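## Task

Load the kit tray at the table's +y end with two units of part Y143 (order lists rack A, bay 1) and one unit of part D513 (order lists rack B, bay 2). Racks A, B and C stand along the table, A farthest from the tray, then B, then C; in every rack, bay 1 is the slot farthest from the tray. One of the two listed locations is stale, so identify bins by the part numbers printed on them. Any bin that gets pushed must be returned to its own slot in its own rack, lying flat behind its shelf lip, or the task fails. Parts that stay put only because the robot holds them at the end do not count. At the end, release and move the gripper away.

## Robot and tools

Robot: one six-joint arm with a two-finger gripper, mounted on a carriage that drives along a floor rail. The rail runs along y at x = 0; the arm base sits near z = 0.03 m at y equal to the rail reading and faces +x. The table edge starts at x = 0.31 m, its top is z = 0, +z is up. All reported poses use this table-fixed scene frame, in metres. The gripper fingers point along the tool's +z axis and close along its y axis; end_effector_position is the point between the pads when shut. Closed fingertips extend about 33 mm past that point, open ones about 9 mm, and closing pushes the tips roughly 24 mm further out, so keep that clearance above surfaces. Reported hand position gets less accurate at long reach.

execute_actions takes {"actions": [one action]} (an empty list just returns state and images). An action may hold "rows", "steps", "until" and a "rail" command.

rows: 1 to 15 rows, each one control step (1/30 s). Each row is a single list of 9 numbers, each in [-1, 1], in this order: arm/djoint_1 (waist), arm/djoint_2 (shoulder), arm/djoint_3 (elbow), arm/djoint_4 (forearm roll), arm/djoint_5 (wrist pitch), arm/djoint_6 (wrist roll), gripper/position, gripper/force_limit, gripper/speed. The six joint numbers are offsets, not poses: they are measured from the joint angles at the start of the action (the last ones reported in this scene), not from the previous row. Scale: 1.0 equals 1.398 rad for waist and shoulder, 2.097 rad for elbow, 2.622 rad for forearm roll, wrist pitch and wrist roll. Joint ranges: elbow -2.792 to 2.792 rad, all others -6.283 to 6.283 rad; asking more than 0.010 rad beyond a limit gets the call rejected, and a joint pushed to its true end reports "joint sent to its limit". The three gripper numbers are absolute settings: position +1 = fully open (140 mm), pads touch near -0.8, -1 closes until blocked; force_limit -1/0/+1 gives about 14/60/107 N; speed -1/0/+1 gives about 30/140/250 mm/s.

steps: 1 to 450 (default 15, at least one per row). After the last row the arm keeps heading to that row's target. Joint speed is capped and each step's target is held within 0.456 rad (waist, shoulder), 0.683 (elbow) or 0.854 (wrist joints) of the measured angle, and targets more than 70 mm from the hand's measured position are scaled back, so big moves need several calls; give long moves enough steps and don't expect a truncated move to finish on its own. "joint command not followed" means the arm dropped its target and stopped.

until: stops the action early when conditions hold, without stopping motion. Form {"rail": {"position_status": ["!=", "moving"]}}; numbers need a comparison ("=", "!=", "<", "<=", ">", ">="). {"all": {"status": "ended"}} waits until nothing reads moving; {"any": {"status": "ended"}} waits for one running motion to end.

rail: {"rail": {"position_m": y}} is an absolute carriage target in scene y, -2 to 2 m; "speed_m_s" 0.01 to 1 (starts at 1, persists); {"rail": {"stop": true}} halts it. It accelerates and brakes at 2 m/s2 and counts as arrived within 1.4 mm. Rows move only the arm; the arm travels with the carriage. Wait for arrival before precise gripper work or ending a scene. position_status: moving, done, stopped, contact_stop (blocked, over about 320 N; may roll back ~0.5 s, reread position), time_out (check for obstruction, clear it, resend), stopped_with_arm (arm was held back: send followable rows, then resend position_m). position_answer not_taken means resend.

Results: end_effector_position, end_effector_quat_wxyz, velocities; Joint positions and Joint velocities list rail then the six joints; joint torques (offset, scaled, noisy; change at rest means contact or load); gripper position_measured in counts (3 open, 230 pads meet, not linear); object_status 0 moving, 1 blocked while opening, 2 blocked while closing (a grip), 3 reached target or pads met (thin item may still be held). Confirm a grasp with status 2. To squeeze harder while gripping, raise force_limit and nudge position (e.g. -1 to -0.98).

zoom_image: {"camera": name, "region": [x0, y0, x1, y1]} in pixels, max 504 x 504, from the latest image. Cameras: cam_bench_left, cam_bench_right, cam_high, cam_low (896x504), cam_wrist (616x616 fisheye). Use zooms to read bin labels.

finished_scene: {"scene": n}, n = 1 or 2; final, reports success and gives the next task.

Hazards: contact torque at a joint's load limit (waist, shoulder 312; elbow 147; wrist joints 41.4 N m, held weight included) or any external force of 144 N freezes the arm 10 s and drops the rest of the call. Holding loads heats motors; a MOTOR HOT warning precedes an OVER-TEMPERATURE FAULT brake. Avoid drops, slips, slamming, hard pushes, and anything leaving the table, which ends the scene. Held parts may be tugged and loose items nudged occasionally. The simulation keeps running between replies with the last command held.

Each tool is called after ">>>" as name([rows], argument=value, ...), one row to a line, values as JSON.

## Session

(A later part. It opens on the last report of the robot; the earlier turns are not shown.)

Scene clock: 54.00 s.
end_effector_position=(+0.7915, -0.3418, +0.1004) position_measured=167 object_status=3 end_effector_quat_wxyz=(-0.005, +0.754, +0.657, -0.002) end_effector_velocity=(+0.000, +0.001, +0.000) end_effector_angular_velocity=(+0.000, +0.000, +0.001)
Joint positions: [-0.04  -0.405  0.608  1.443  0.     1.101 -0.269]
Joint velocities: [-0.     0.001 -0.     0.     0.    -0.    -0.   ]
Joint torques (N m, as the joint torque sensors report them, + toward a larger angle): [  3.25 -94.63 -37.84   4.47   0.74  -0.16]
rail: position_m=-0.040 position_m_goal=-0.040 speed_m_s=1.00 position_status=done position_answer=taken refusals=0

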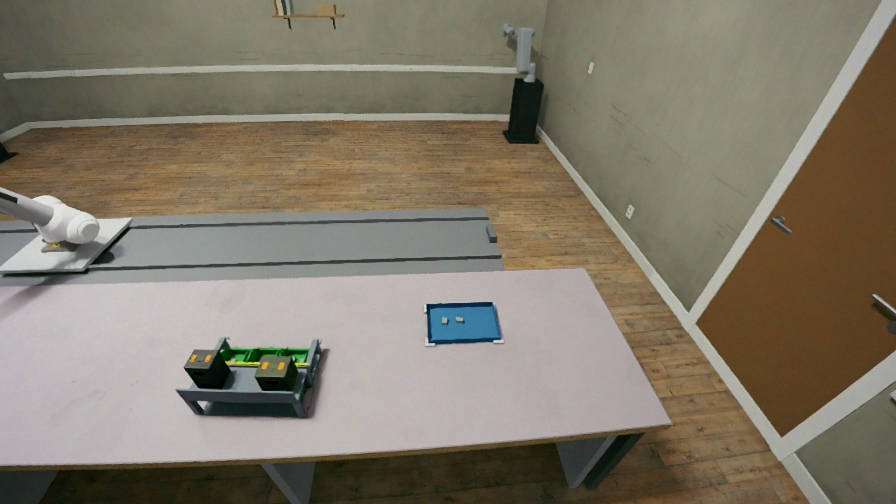

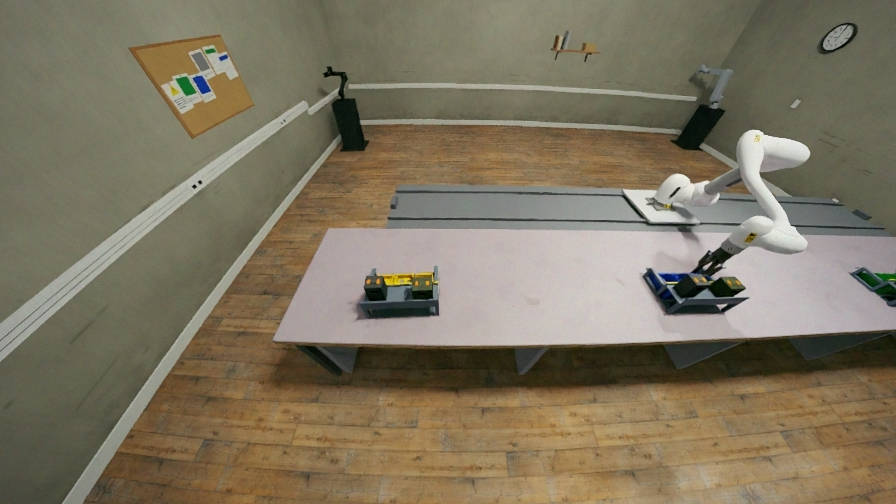

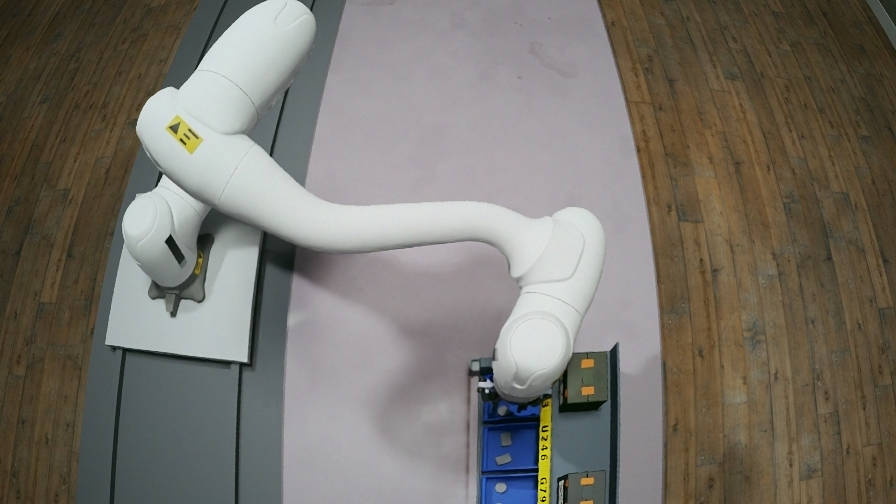

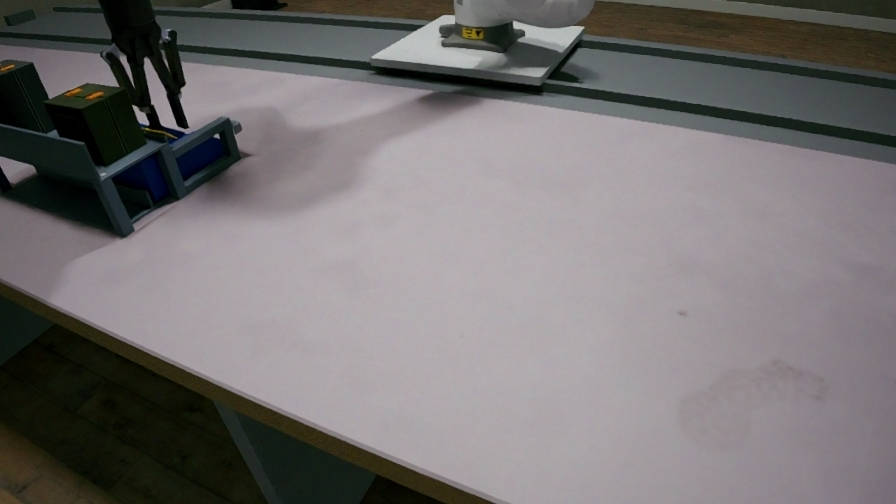

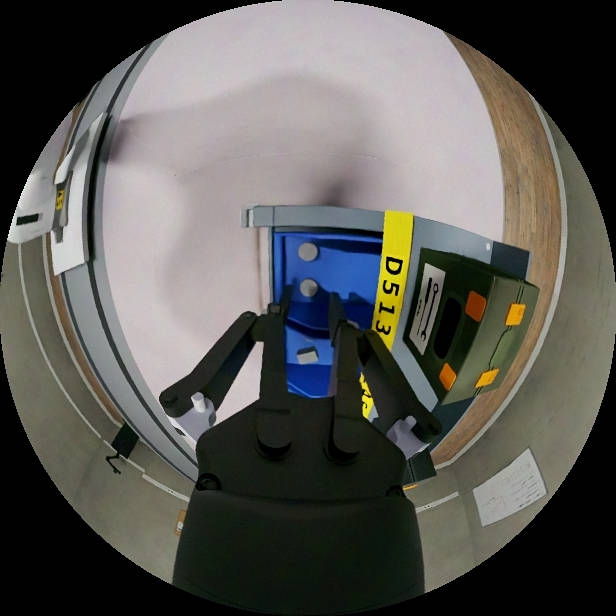

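>>> execute_actions([
  {"rows":[[0,0.0272,0.0199,0,-0.0302,0,-0.35,0,0]],"steps":22},
])

>>> execute_actions([
  {"rows":[[0,0,0,0,0,0,-1,0,-0.5]],"steps":20},
])

>>> execute_actions([
  {"rows":[[0,-0.108,-0.1134,0,0.1469,0,-1,0,-0.5]],"steps":34},
])

>>> execute_actions([
  {"rows":[[0.776,0,0,0,0,0.42,-1,0,-0.5]],"steps":76,"rail":{"position_m":1.56}},
])

Scene clock: 56.23 s.
end_effector_position=(+0.7884, -0.3406, +0.0478) position_measured=173 object_status=3 end_effector_quat_wxyz=(-0.005, +0.754, +0.657, -0.002) end_effector_velocity=(-0.000, -0.000, +0.000) end_effector_angular_velocity=(-0.000, -0.000, -0.000)
Joint positions: [-0.04  -0.405  0.646  1.485  0.     1.022 -0.269]
Joint velocities: [ 0. -0. -0. -0.  0. -0.  0.]
Joint torques (N m, as the joint torque sensors report them, + toward a larger angle): [  3.19 -96.92 -36.55   3.91   0.75   0.14]
rail: position_m=-0.040 position_m_goal=-0.040 speed_m_s=1.00 position_status=done position_answer=taken refusals=0

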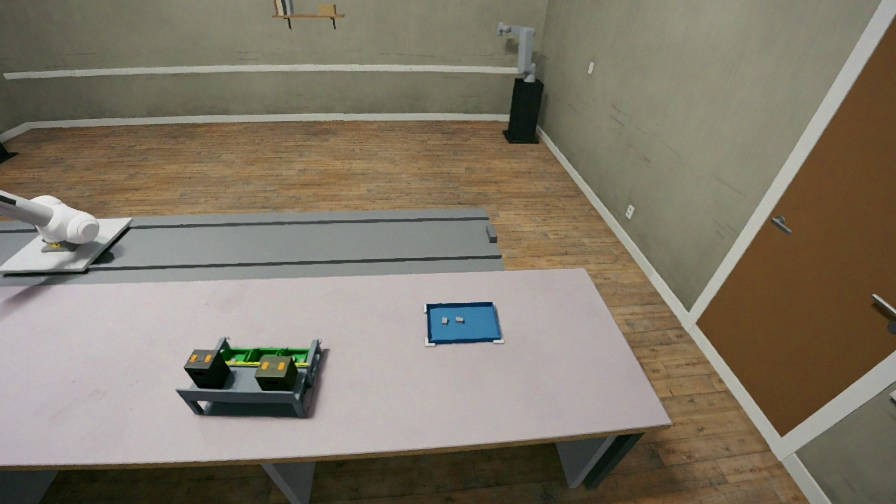

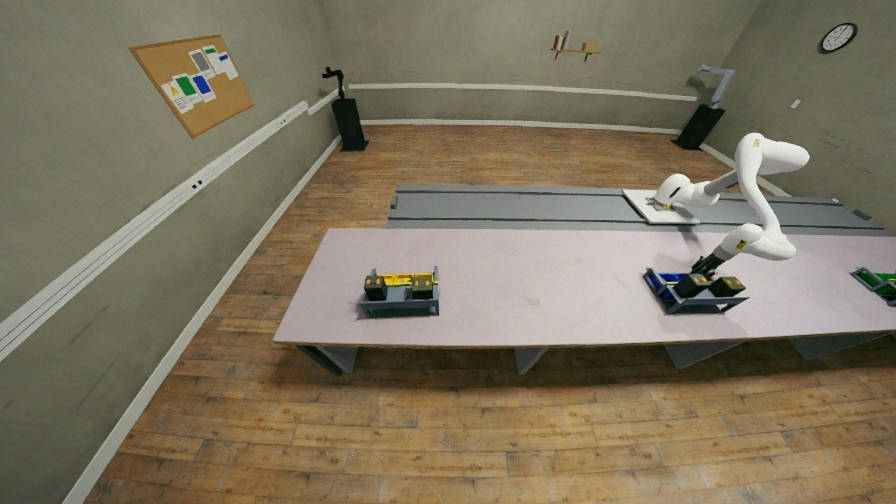

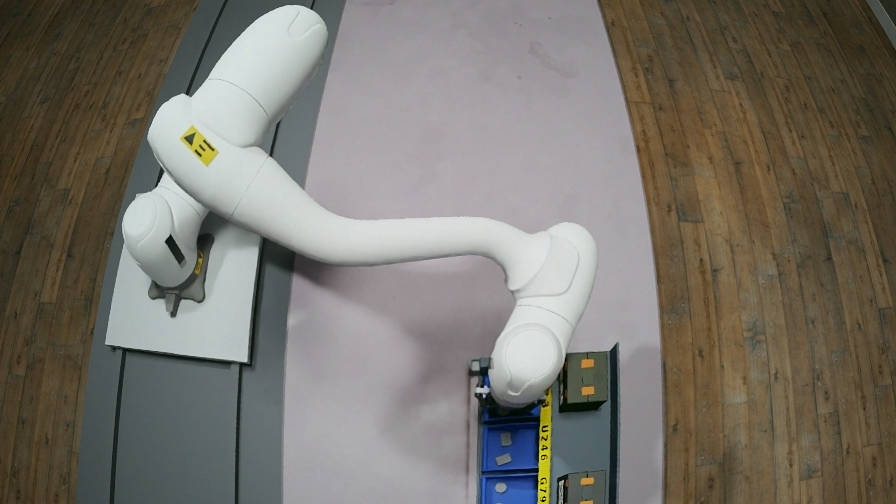

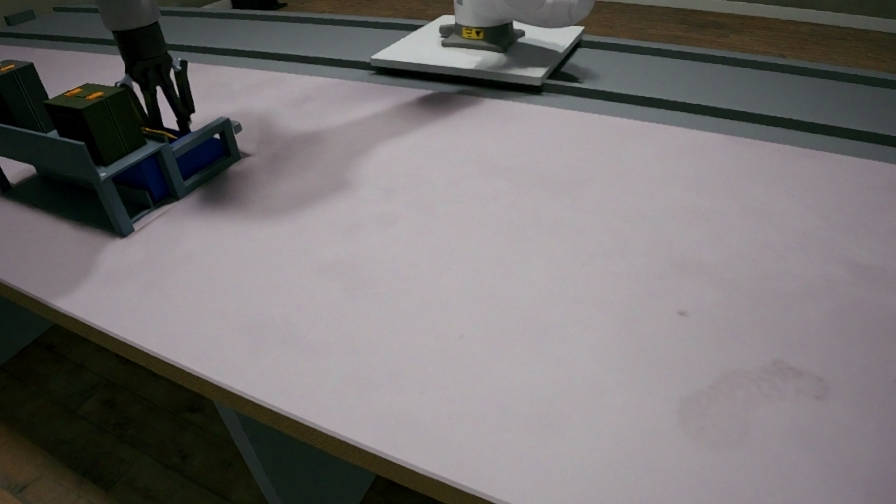

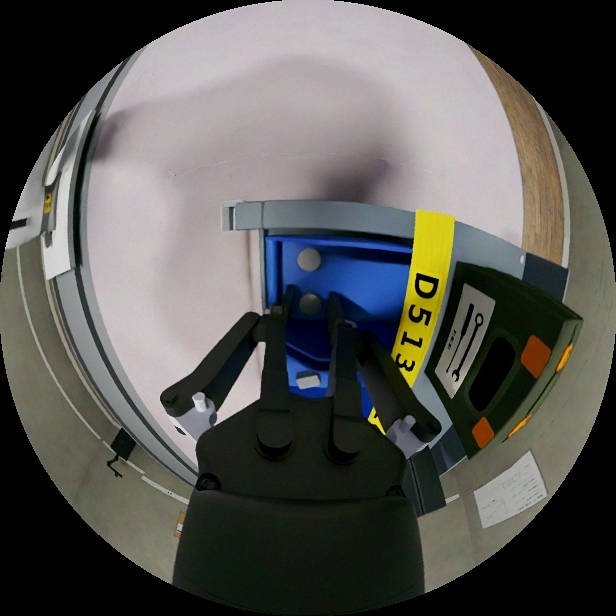

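Scene clock: 56.90 s.
end_effector_position=(+0.7885, -0.3406, +0.0479) position_measured=201 object_status=2 end_effector_quat_wxyz=(-0.005, +0.754, +0.657, -0.002) end_effector_velocity=(+0.000, +0.000, +0.000) end_effector_angular_velocity=(-0.000, -0.000, +0.000)
Joint positions: [-0.04  -0.405  0.646  1.485  0.     1.022 -0.269]
Joint velocities: [ 0.  0.  0. -0. -0. -0.  0.]
Joint torques (N m, as the joint torque sensors report them, + toward a larger angle): [  2.97 -89.43 -33.96   4.56   0.01  -0.21]
rail: position_m=-0.040 position_m_goal=-0.040 speed_m_s=1.00 position_status=done position_answer=taken refusals=0

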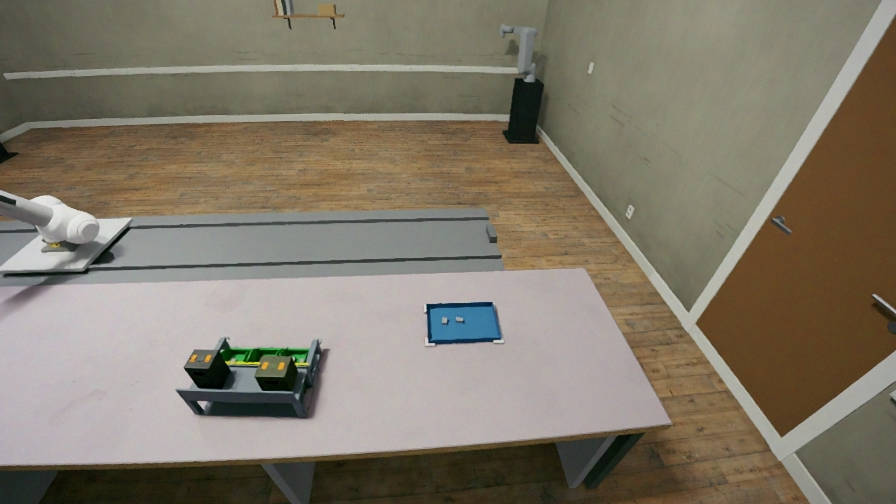

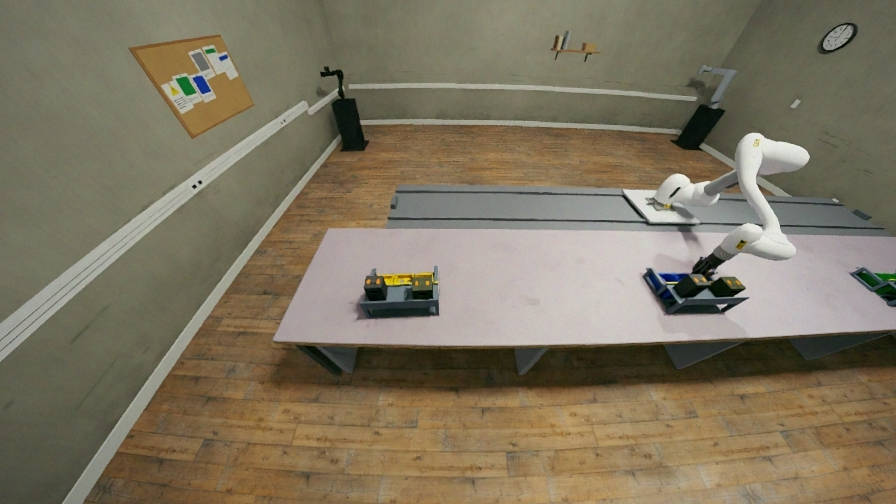

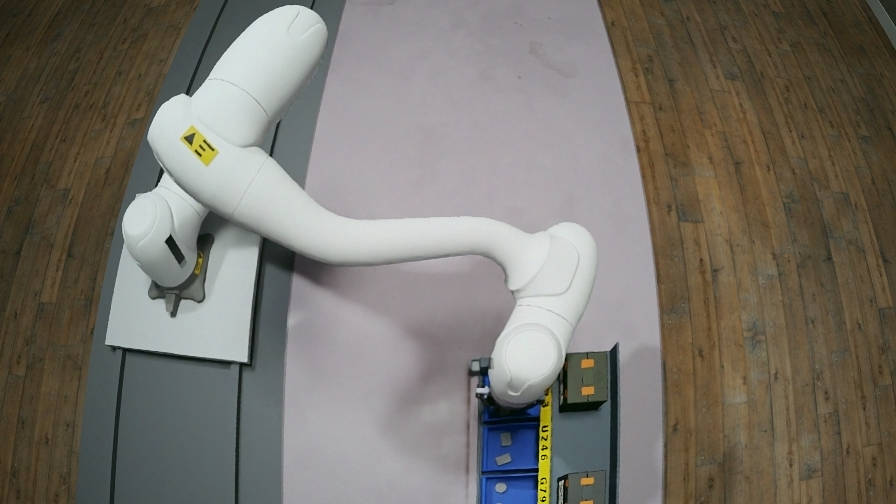

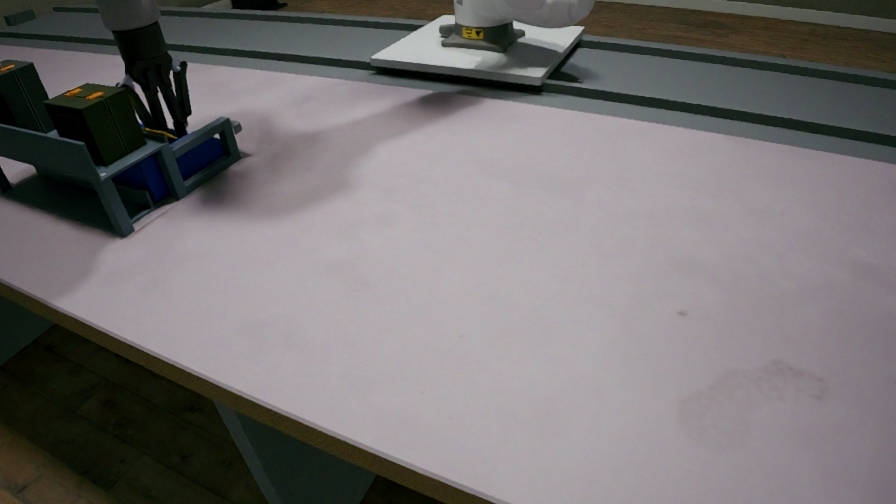

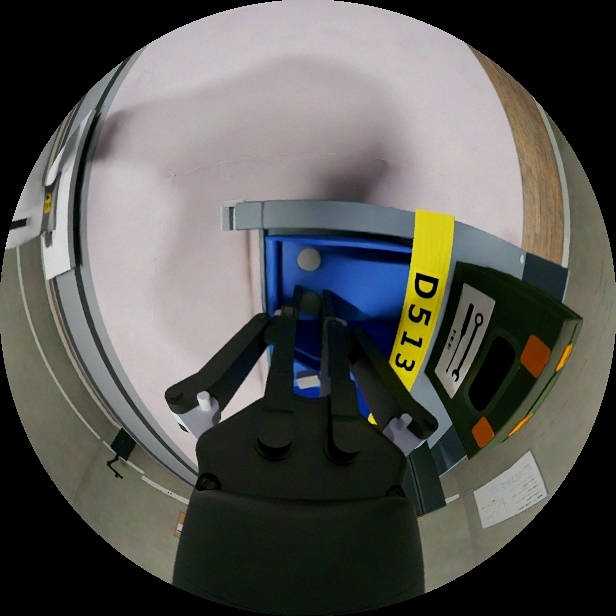

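Scene clock: 58.03 s.
end_effector_position=(+0.7883, -0.3405, +0.3002) position_measured=201 object_status=2 end_effector_quat_wxyz=(-0.003, +0.754, +0.657, -0.002) end_effector_velocity=(+0.000, -0.000, -0.000) end_effector_angular_velocity=(+0.000, +0.000, -0.000)
Joint positions: [-0.04  -0.405  0.495  1.247  0.     1.407 -0.269]
Joint velocities: [ 0. -0.  0. -0.  0.  0. -0.]
Joint torques (N m, as the joint torque sensors report them, + toward a larger angle): [  2.39 -89.63 -43.57   4.72   0.33  -0.42]
rail: position_m=-0.040 position_m_goal=-0.040 speed_m_s=1.00 position_status=done position_answer=taken refusals=0

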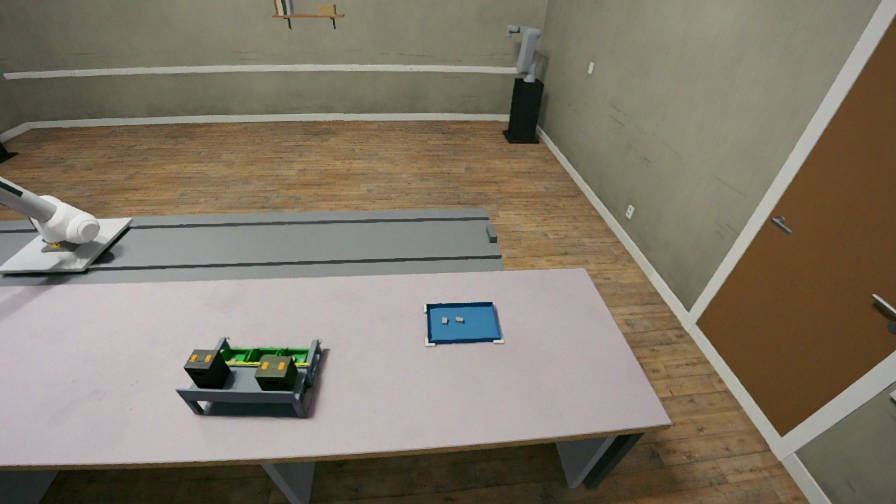

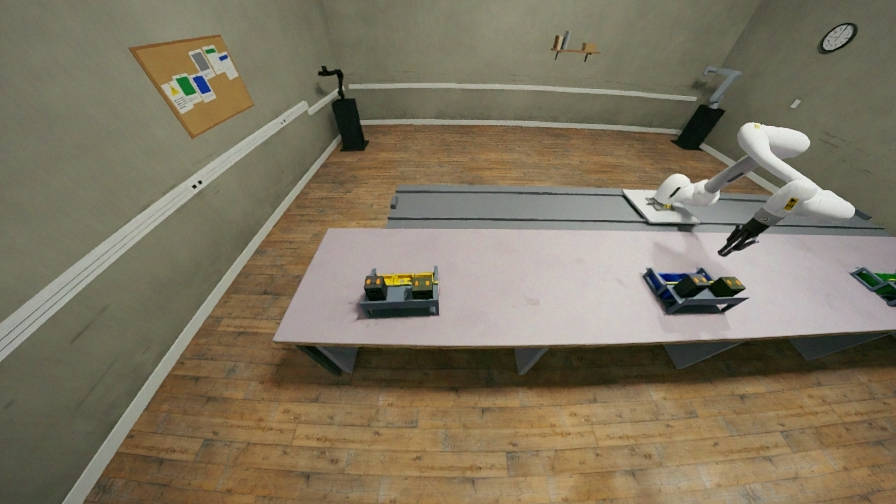

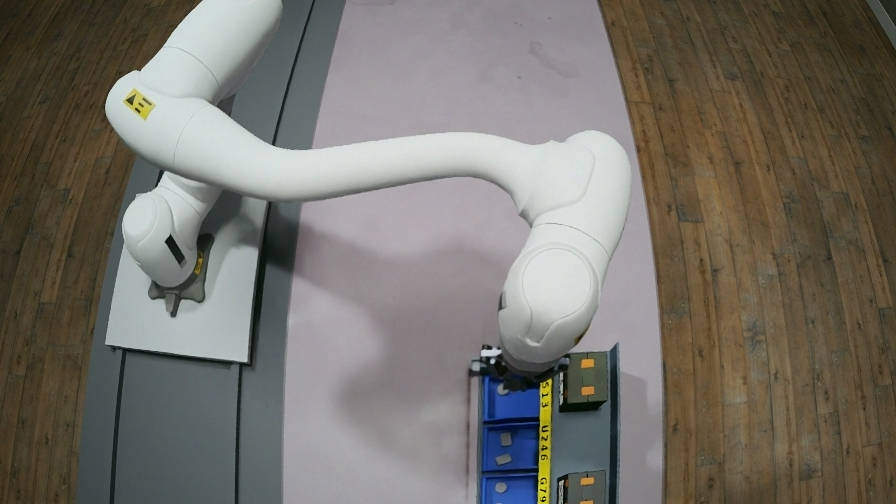

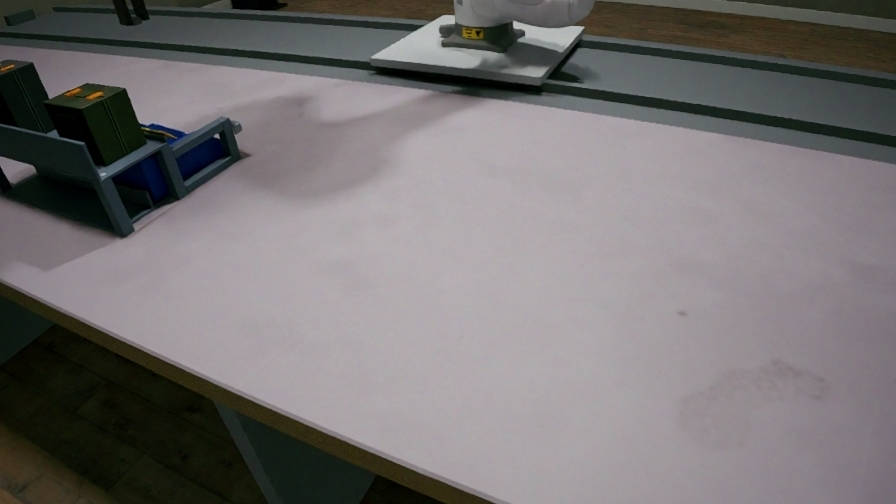

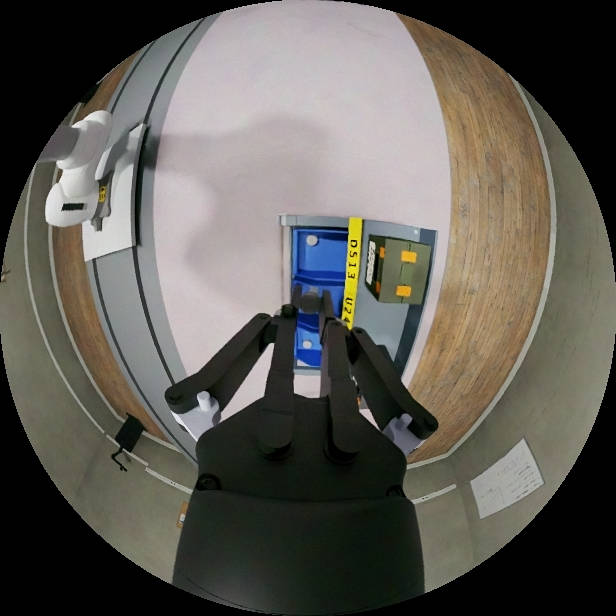

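Scene clock: 60.57 s.
end_effector_position=(+0.6339, +2.1168, +0.3003) position_measured=201 object_status=2 end_effector_quat_wxyz=(-0.000, +0.759, +0.651, -0.004) end_effector_velocity=(-0.000, -0.000, -0.000) end_effector_angular_velocity=(-0.000, +0.000, +0.000)
Joint positions: [1.56  0.68  0.495 1.247 0.    1.407 0.832]
Joint velocities: [-0.  0.  0.  0.  0.  0. -0.]
Joint torques (N m, as the joint torque sensors report them, + toward a larger angle): [  1.95 -89.94 -42.9    4.51   0.72  -0.07]
rail: position_m=1.560 position_m_goal=1.560 speed_m_s=1.00 position_status=done position_answer=taken refusals=0

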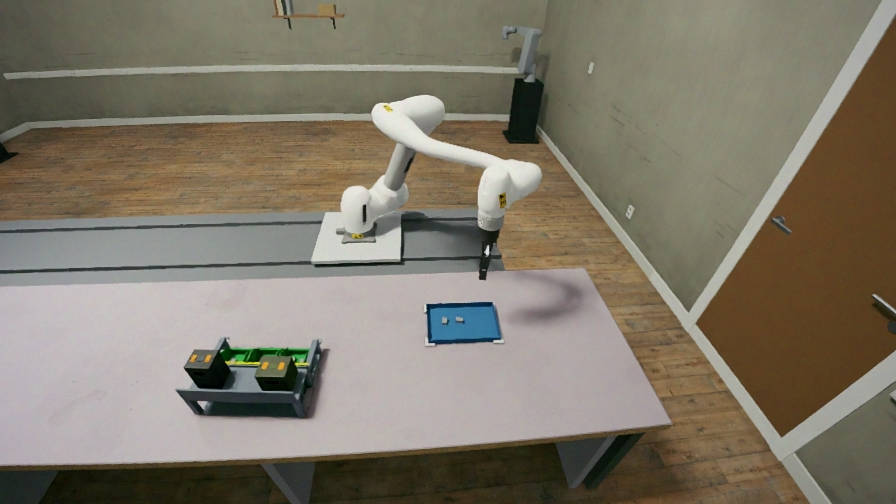

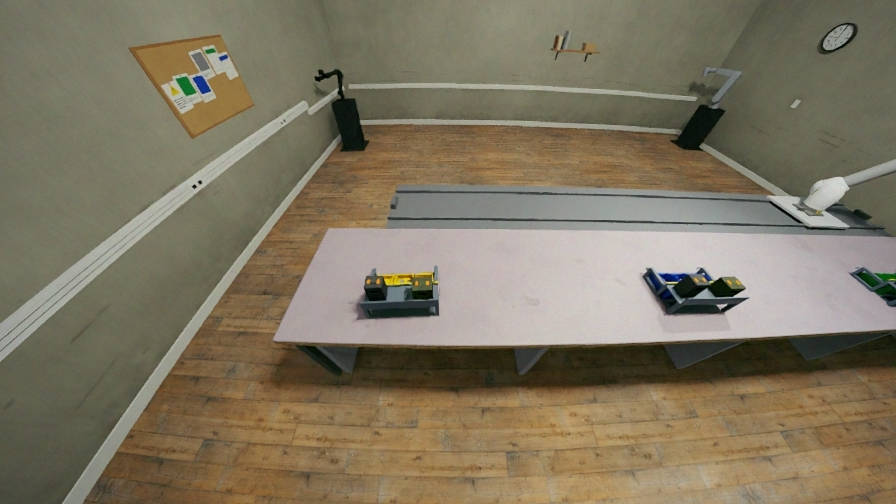

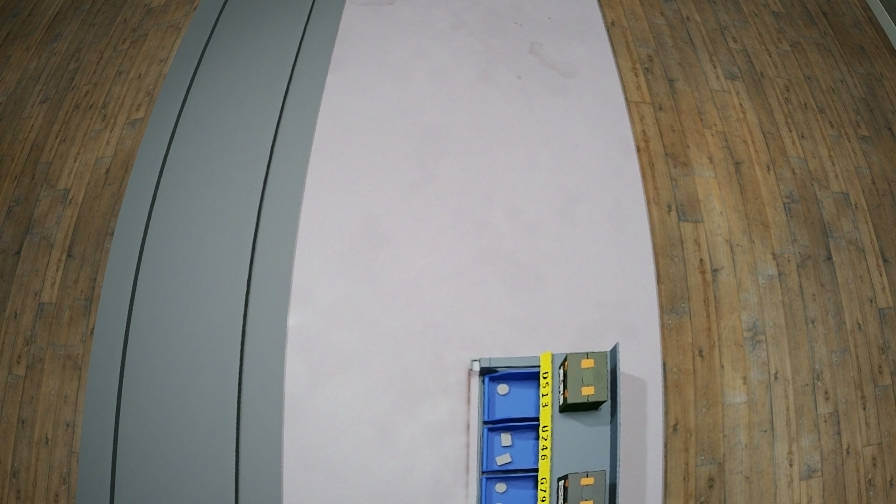

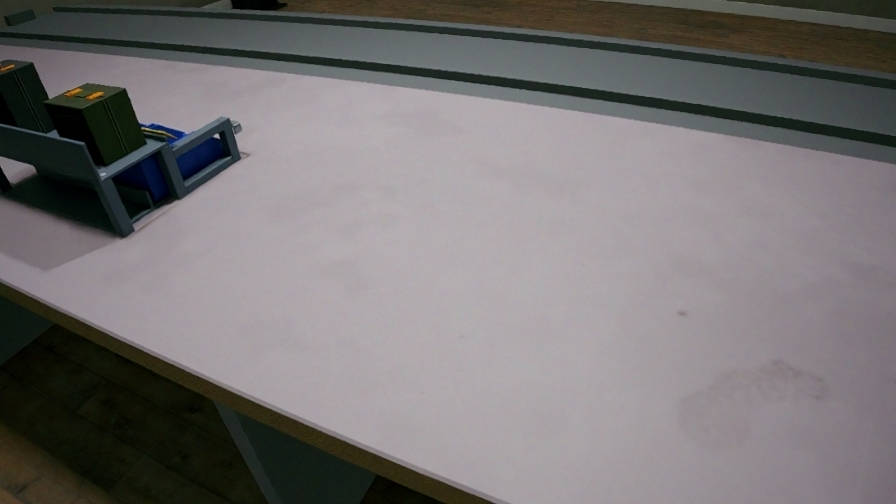

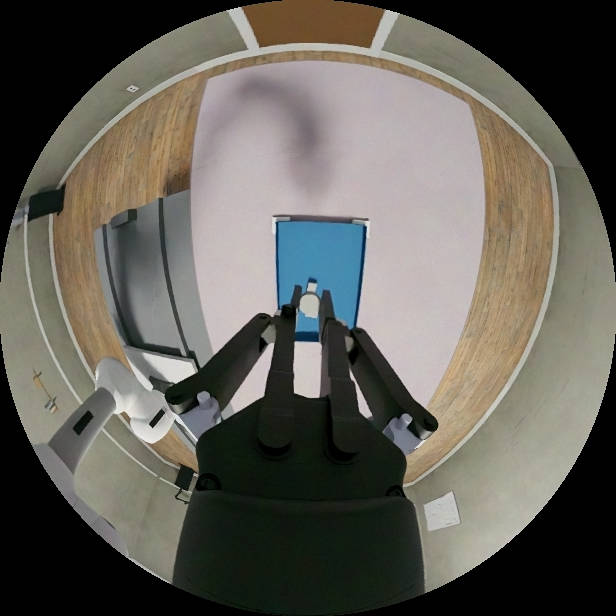

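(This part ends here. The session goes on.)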